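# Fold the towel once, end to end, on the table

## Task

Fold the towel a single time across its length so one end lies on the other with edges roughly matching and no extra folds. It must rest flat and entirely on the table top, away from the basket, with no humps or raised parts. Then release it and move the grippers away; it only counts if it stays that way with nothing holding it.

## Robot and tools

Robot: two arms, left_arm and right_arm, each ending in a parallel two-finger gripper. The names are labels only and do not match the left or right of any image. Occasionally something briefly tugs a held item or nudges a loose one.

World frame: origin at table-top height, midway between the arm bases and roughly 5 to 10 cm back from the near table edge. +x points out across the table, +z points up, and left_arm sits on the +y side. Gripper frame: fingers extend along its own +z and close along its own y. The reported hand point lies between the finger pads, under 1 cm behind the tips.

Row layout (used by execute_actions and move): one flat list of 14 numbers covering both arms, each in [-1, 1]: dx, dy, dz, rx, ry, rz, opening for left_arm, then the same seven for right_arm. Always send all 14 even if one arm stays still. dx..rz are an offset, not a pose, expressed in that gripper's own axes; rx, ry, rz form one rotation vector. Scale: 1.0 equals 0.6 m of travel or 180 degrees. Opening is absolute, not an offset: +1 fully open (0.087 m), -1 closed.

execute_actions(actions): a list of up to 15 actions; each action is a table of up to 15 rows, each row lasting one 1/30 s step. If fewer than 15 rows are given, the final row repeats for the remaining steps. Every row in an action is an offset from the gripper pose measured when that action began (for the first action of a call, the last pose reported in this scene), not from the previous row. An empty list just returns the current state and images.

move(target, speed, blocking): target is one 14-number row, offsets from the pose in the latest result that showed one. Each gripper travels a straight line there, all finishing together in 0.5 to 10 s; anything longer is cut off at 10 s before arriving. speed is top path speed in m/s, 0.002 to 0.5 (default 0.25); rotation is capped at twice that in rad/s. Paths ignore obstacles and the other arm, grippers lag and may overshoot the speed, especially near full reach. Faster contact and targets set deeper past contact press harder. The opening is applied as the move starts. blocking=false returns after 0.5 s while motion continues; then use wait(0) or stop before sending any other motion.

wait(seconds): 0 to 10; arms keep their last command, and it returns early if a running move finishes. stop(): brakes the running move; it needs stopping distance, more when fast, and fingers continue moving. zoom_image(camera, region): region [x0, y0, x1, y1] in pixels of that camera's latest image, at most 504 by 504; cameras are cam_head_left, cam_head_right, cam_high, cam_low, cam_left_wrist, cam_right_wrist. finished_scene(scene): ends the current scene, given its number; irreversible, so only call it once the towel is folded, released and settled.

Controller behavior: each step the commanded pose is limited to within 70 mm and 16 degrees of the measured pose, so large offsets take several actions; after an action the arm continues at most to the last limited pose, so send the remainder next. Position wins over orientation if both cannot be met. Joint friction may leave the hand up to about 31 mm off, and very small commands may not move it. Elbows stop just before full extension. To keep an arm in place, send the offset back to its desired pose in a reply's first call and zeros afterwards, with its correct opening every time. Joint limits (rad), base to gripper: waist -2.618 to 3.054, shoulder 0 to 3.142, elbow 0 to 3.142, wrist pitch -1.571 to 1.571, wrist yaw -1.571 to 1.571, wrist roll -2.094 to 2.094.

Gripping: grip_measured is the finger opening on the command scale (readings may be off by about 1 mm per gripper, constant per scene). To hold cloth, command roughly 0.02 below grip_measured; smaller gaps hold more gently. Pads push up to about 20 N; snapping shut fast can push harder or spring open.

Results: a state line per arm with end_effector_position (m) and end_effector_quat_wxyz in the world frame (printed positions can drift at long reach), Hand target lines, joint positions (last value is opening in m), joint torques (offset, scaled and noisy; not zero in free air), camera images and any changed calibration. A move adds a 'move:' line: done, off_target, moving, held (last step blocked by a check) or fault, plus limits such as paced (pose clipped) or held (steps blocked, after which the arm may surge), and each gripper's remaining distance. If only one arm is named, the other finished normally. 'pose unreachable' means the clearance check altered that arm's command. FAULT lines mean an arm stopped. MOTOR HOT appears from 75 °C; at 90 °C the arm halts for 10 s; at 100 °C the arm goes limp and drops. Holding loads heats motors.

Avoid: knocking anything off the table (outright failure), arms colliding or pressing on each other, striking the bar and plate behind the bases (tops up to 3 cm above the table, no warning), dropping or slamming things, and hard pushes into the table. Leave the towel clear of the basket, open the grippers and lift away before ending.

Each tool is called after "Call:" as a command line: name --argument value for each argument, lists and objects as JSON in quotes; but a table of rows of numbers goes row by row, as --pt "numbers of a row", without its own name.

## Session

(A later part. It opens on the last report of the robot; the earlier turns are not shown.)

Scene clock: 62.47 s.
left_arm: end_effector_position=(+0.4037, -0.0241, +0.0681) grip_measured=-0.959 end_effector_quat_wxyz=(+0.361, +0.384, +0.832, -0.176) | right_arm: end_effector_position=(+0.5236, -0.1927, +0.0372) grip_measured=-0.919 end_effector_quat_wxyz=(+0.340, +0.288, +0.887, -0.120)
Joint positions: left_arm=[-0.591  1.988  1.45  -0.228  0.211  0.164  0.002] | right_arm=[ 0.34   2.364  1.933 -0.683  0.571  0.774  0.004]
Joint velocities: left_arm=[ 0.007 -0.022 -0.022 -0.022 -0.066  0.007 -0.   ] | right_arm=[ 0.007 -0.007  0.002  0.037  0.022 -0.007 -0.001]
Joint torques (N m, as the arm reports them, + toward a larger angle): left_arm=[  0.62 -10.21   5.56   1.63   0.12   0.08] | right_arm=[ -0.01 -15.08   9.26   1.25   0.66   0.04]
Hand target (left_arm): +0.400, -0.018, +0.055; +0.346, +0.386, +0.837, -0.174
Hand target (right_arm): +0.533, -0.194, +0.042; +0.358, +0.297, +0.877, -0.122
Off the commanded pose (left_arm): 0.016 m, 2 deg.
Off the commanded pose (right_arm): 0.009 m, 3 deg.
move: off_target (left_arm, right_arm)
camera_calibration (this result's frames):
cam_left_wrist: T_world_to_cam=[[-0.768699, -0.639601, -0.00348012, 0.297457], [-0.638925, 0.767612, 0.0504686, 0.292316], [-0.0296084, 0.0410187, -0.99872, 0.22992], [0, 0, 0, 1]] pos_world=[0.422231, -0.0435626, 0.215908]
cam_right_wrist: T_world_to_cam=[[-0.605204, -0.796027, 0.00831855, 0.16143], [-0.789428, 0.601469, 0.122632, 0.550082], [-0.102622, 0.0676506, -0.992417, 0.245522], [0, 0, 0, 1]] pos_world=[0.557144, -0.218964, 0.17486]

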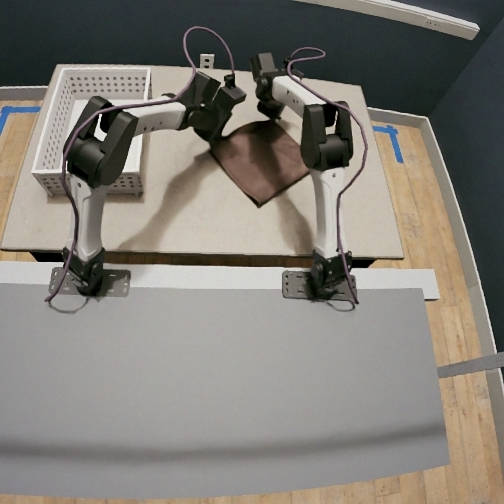

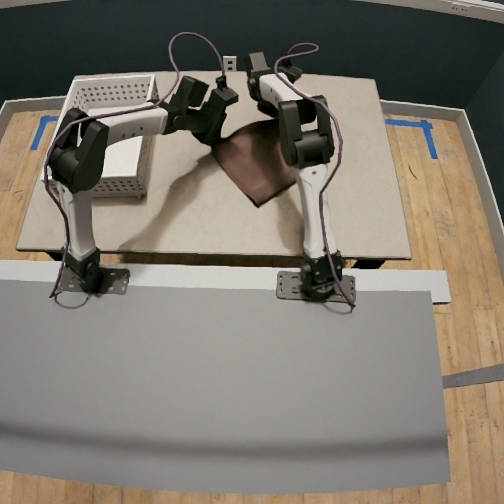

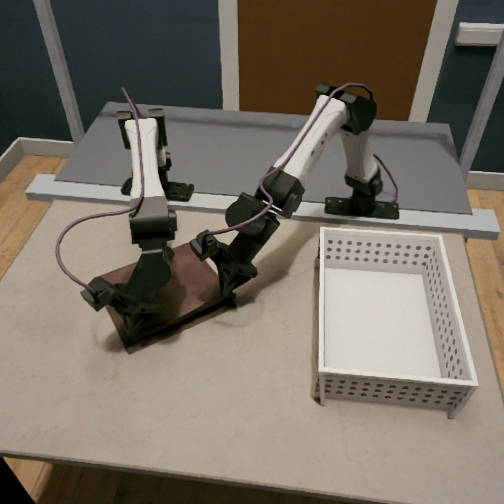

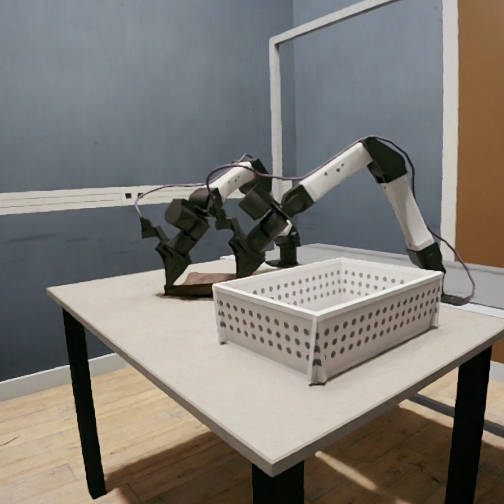

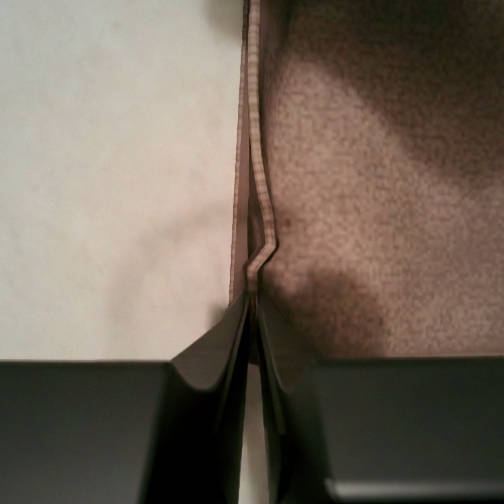

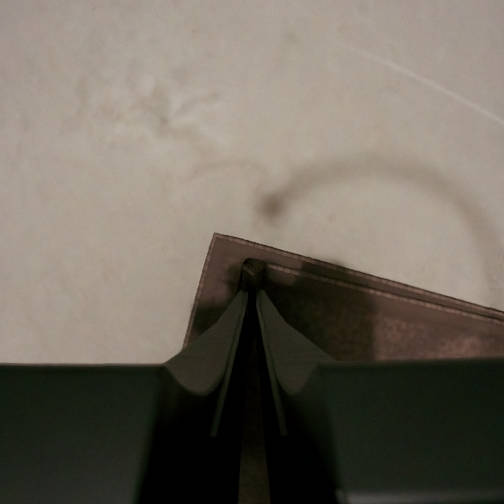

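Call:
move --target '[0.045,-0.025,0.025,0,0,0,-1,-0.005,0,0.025,0,0,0,-1]' --speed 0.04

Call:
move --target '[0,0,0,0,0,0,-0.1,0,0,0,0,0,0,-0.1]'

Call:
move --target '[0,0,-0.22,0,0,0,-0.1,-0.1,-0.05,-0.15,0,0,0,-0.1]' --speed 0.15

Scene clock: 64.63 s.
left_arm: end_effector_position=(+0.3949, -0.0316, +0.0493) grip_measured=-0.959 end_effector_quat_wxyz=(+0.372, +0.384, +0.825, -0.181) | right_arm: end_effector_position=(+0.5241, -0.1912, +0.0305) grip_measured=-0.919 end_effector_quat_wxyz=(+0.336, +0.283, +0.890, -0.118)
Joint positions: left_arm=[-0.616  1.988  1.353 -0.1    0.197  0.147  0.002] | right_arm=[ 0.34   2.377  1.933 -0.674  0.562  0.766  0.004]
Joint velocities: left_arm=[ 0.007 -0.002  0.007  0.007 -0.051 -0.037  0.   ] | right_arm=[ 0.012 -0.007 -0.007 -0.037  0.095 -0.022 -0.   ]
Joint torques (N m, as the arm reports them, + toward a larger angle): left_arm=[ -0.08 -10.34   5.     1.7   -0.03  -0.06] | right_arm=[ -1.86 -14.25   9.43   1.19   0.36  -0.15]
Hand target (left_arm): +0.387, -0.029, +0.038; +0.360, +0.384, +0.832, -0.177
Hand target (right_arm): +0.533, -0.200, +0.028; +0.340, +0.288, +0.887, -0.120
Off the commanded pose (left_arm): 0.014 m, 2 deg.
Off the commanded pose (right_arm): 0.013 m, 1 deg.
move: off_target (left_arm, right_arm)
camera_calibration (this result's frames):
cam_left_wrist: T_world_to_cam=[[-0.771078, -0.636696, -0.00756905, 0.287103], [-0.636674, 0.770771, 0.0236345, 0.293882], [-0.00921397, 0.023043, -0.999692, 0.202647], [0, 0, 0, 1]] pos_world=[0.410353, -0.0483877, 0.197812]
cam_right_wrist: T_world_to_cam=[[-0.596937, -0.802185, 0.0128856, 0.15731], [-0.79421, 0.593124, 0.132044, 0.551051], [-0.113566, 0.0685879, -0.99116, 0.244647], [0, 0, 0, 1]] pos_world=[0.559337, -0.217429, 0.167695]

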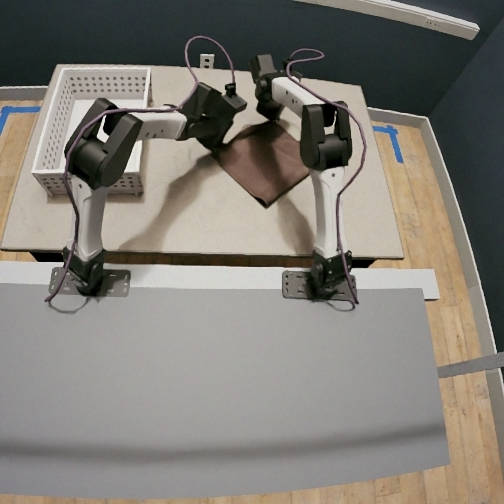

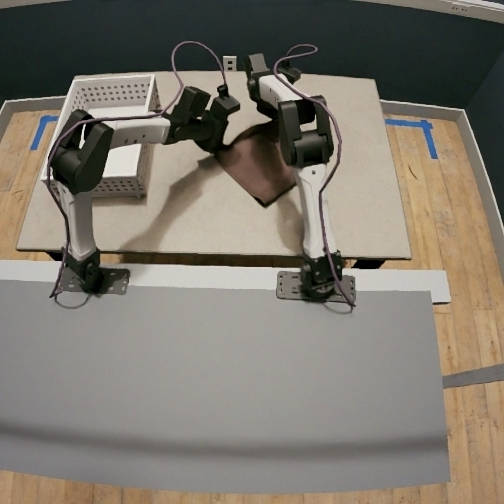

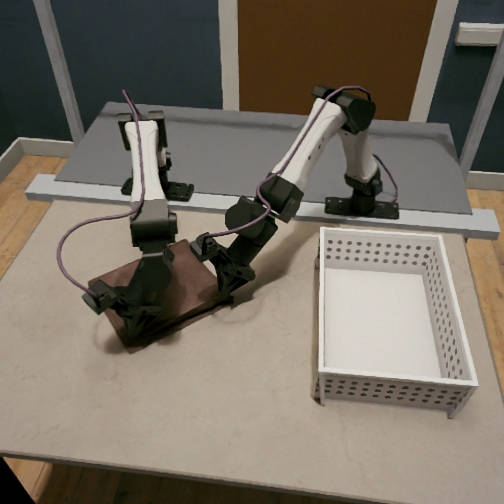

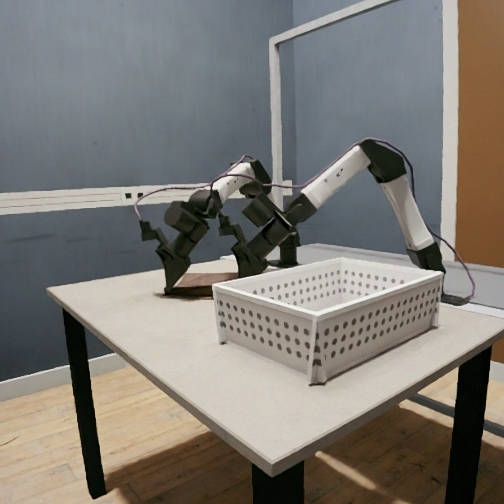

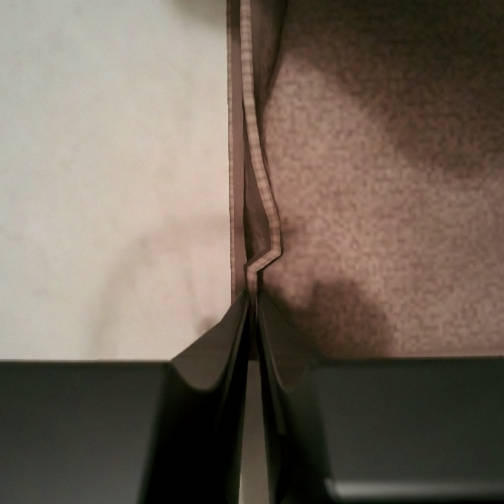

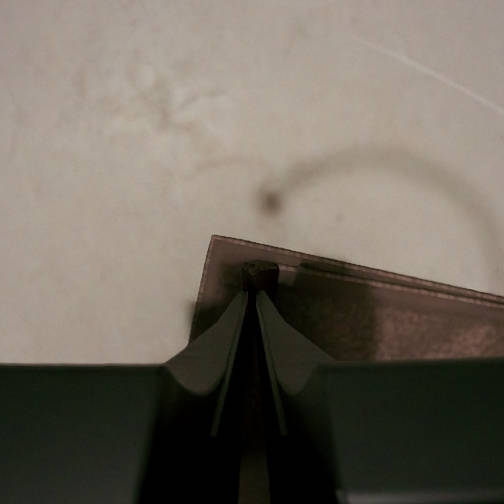

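Scene clock: 65.13 s.
left_arm: end_effector_position=(+0.3949, -0.0316, +0.0493) grip_measured=-0.100 end_effector_quat_wxyz=(+0.372, +0.384, +0.825, -0.181) | right_arm: end_effector_position=(+0.5241, -0.1912, +0.0305) grip_measured=-0.100 end_effector_quat_wxyz=(+0.336, +0.283, +0.890, -0.118)
Joint positions: left_arm=[-0.616  1.988  1.353 -0.1    0.197  0.147  0.039] | right_arm=[ 0.34   2.377  1.933 -0.674  0.562  0.766  0.039]
Joint velocities: left_arm=[ 0.002  0.002  0.002 -0.11  -0.037 -0.022 -0.001] | right_arm=[-0.002 -0.007  0.012 -0.022 -0.051 -0.037 -0.   ]
Joint torques (N m, as the arm reports them, + toward a larger angle): left_arm=[  0.32 -10.53   7.03   1.69   0.06   0.  ] | right_arm=[ -0.11 -16.34   7.35   1.06   0.35  -0.02]
Hand target (left_arm): +0.395, -0.032, +0.049; +0.372, +0.384, +0.825, -0.181
Hand target (right_arm): +0.524, -0.191, +0.030; +0.336, +0.283, +0.890, -0.118
Off the commanded pose (left_arm): 0.000 m, 0 deg.
Off the commanded pose (right_arm): 0.000 m, 0 deg.
move: done
camera_calibration (this result's frames):
cam_left_wrist: T_world_to_cam=[[-0.771078, -0.636696, -0.00756905, 0.287103], [-0.636674, 0.770771, 0.0236345, 0.293882], [-0.00921397, 0.023043, -0.999692, 0.202647], [0, 0, 0, 1]] pos_world=[0.410353, -0.0483877, 0.197812]
cam_right_wrist: T_world_to_cam=[[-0.596937, -0.802185, 0.0128856, 0.15731], [-0.79421, 0.593124, 0.132044, 0.551051], [-0.113566, 0.0685879, -0.99116, 0.244647], [0, 0, 0, 1]] pos_world=[0.559337, -0.217429, 0.167695]

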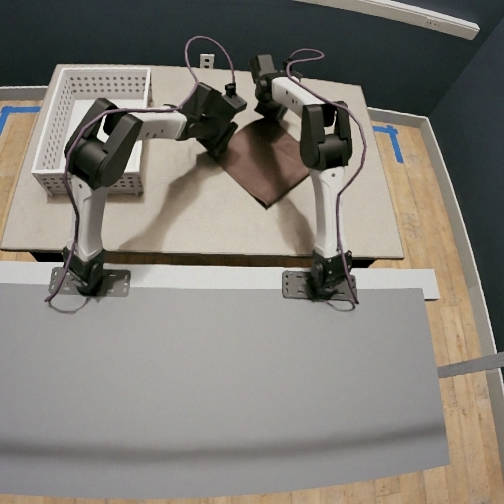

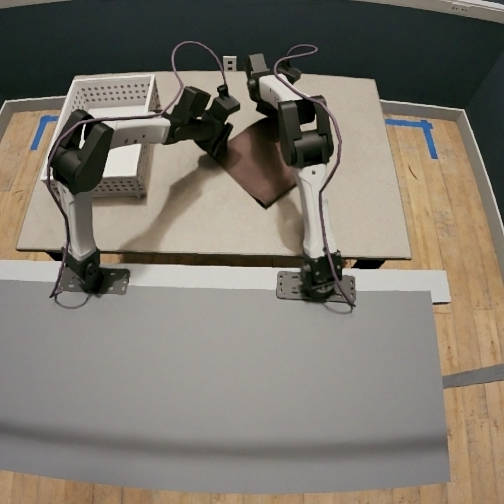

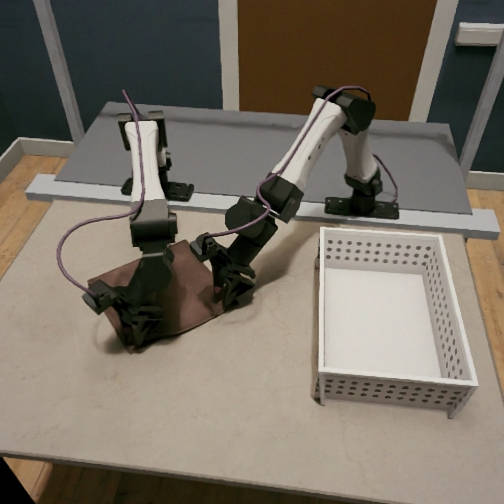

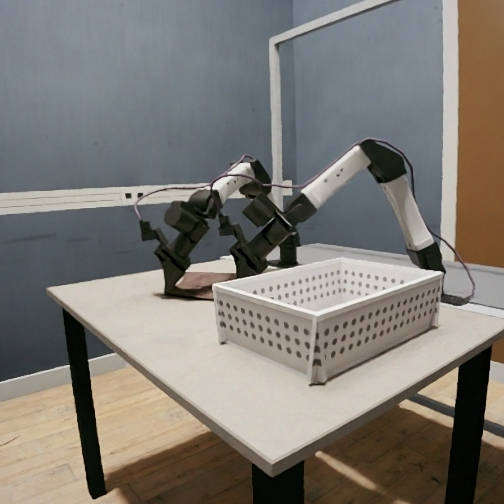

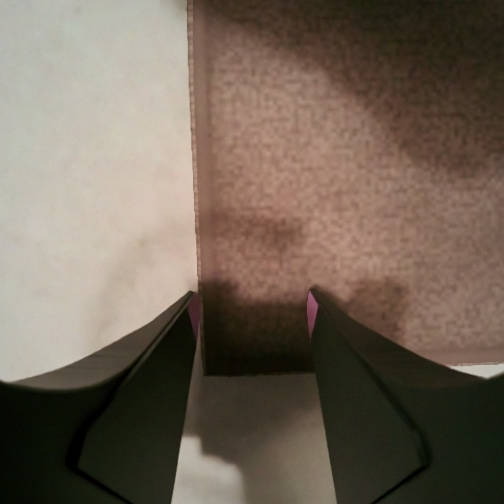

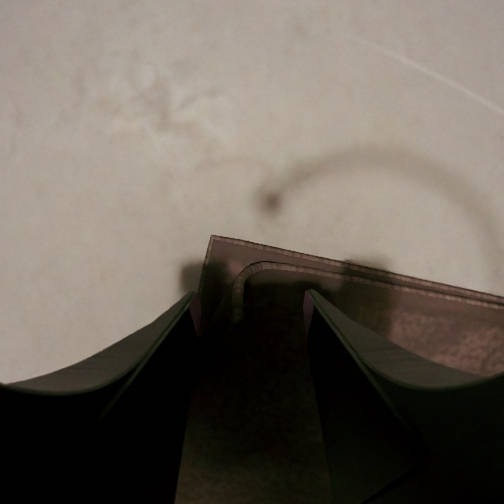

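Scene clock: 66.63 s.
left_arm: end_effector_position=(+0.3374, +0.0390, +0.1440) grip_measured=-0.100 end_effector_quat_wxyz=(+0.383, +0.383, +0.821, -0.180) | right_arm: end_effector_position=(+0.4925, -0.2002, +0.1273) grip_measured=-0.100 end_effector_quat_wxyz=(+0.330, +0.281, +0.893, -0.123)
Joint positions: left_arm=[-0.546  1.562  1.21  -0.37   0.246  0.197  0.039] | right_arm=[ 0.34   2.221  2.062 -0.974  0.562  0.763  0.039]
Joint velocities: left_arm=[-0.022 -0.017  0.027  0.007 -0.051 -0.007  0.   ] | right_arm=[-0.007 -0.022 -0.002 -0.051 -0.007 -0.037  0.001]
Joint torques (N m, as the arm reports them, + toward a larger angle): left_arm=[ 1.02 -8.36  5.52  1.55  0.12  0.09] | right_arm=[ -1.09 -16.01   9.04   0.98   0.29  -0.12]
Hand target (left_arm): +0.331, +0.046, +0.137; +0.372, +0.384, +0.825, -0.180
Hand target (right_arm): +0.495, -0.205, +0.138; +0.336, +0.283, +0.890, -0.118
Off the commanded pose (left_arm): 0.011 m, 1 deg.
Off the commanded pose (right_arm): 0.012 m, 1 deg.
move: off_target (left_arm, right_arm)
camera_calibration (this result's frames):
cam_left_wrist: T_world_to_cam=[[-0.769658, -0.638193, -0.0183434, 0.289543], [-0.63832, 0.76977, 0.00142075, 0.204378], [0.0132135, 0.0128024, -0.999831, 0.287938], [0, 0, 0, 1]] pos_world=[0.349503, 0.0237741, 0.292911]
cam_right_wrist: T_world_to_cam=[[-0.595328, -0.803052, 0.0263182, 0.127308], [-0.793108, 0.592572, 0.14085, 0.516685], [-0.128705, 0.0629788, -0.989681, 0.343821], [0, 0, 0, 1]] pos_world=[0.529828, -0.225592, 0.264148]

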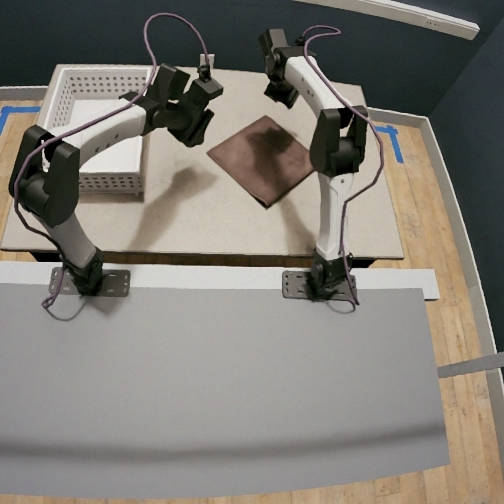

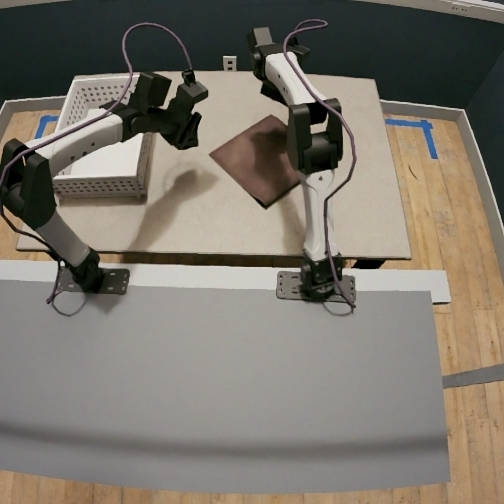

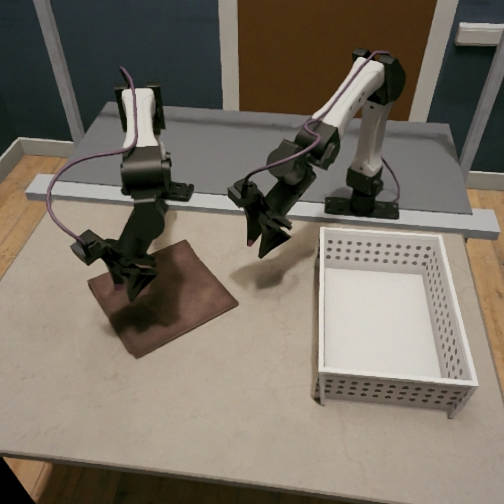

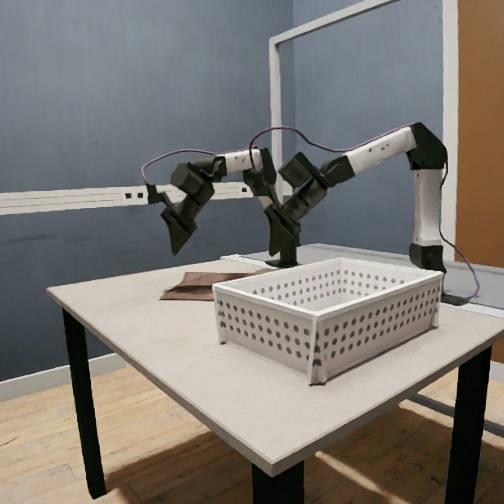

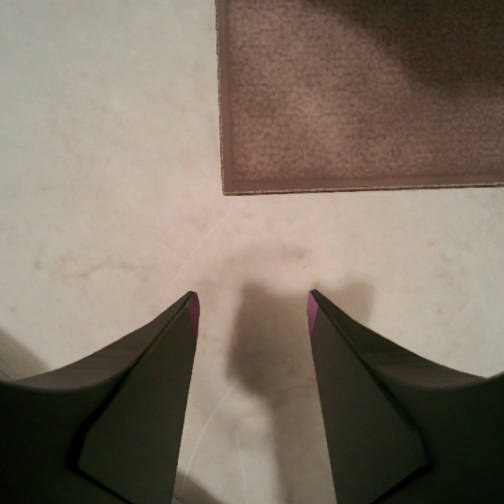

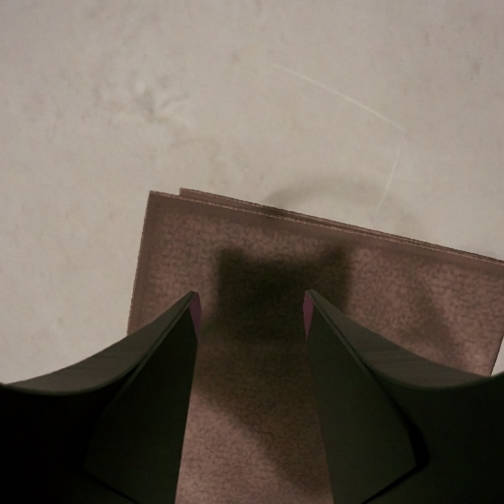

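Call:
move --target '[0,0,0,0,0,0,-0.1,-0.05,-0.35,-0.12,0,0,0,-0.1]' --speed 0.3

Call:
finished_scene --scene 1

Scene clock: 68.47 s.
left_arm: end_effector_position=(+0.3371, +0.0392, +0.1437) grip_measured=-0.100 end_effector_quat_wxyz=(+0.383, +0.384, +0.821, -0.180) | right_arm: end_effector_position=(+0.3516, -0.3525, +0.2090) grip_measured=-0.100 end_effector_quat_wxyz=(+0.332, +0.286, +0.891, -0.124)
Joint positions: left_arm=[-0.546  1.562  1.21  -0.371  0.246  0.198  0.039] | right_arm=[-0.012  1.555  1.503 -0.921  0.392  0.428  0.039]
Joint velocities: left_arm=[ 0.002 -0.012  0.002 -0.066  0.007  0.022 -0.001] | right_arm=[-0.002 -0.007 -0.007 -0.022 -0.037  0.007 -0.   ]
Joint torques (N m, as the arm reports them, + toward a larger angle): left_arm=[ 0.25 -7.49  7.34  1.69  0.09  0.01] | right_arm=[-0.58 -8.79  6.12  1.4   0.12 -0.11]
Hand target (left_arm): +0.337, +0.039, +0.144; +0.383, +0.383, +0.821, -0.180
Hand target (right_arm): +0.350, -0.353, +0.206; +0.330, +0.281, +0.893, -0.121
Off the commanded pose (left_arm): 0.000 m, 0 deg.
Off the commanded pose (right_arm): 0.002 m, 1 deg.
move: done
camera_calibration (this result's frames):
cam_left_wrist: T_world_to_cam=[[-0.769825, -0.637996, -0.0181603, 0.289487], [-0.638139, 0.769916, 0.00287104, 0.203823], [0.0121502, 0.013799, -0.999831, 0.288017], [0, 0, 0, 1]] pos_world=[0.349422, 0.0237911, 0.292641]
cam_right_wrist: T_world_to_cam=[[-0.603568, -0.796973, 0.0232119, -0.0753002], [-0.78778, 0.600588, 0.136737, 0.485543], [-0.122916, 0.0642442, -0.990335, 0.41471], [0, 0, 0, 1]] pos_world=[0.388027, -0.378266, 0.346058]

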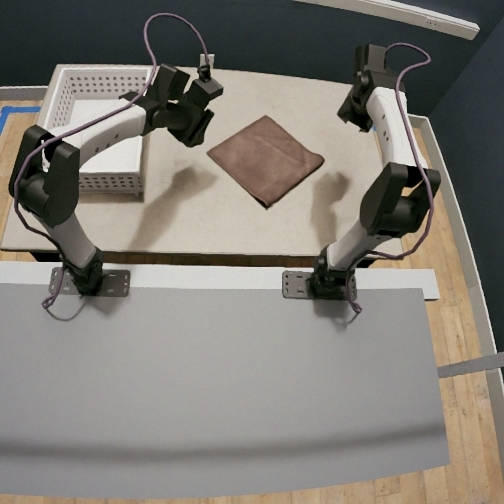

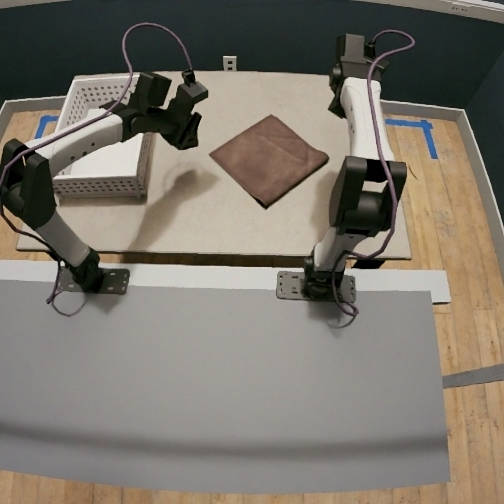

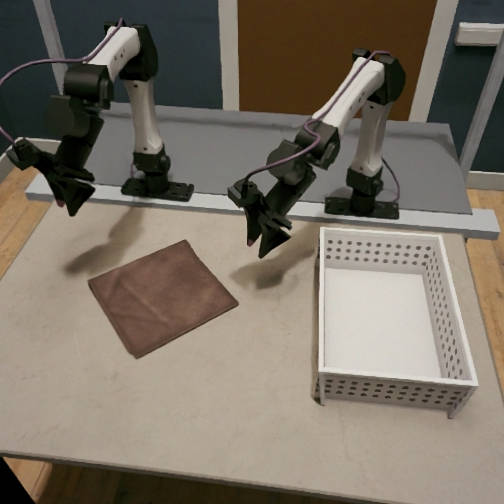

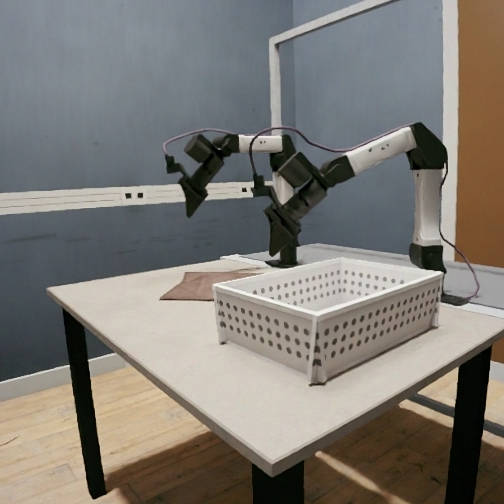

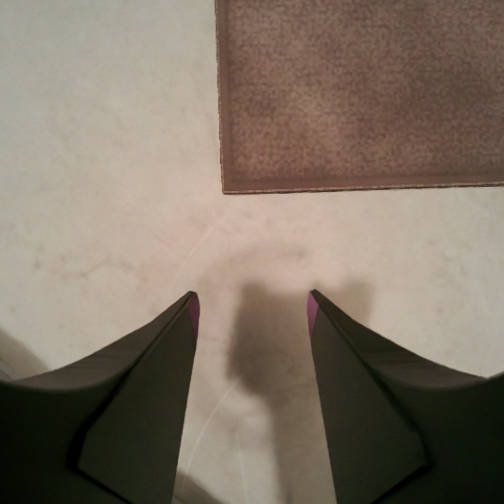

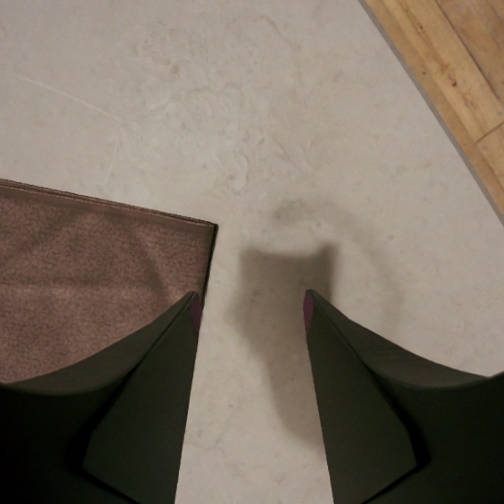

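The scene is finished: the task was done.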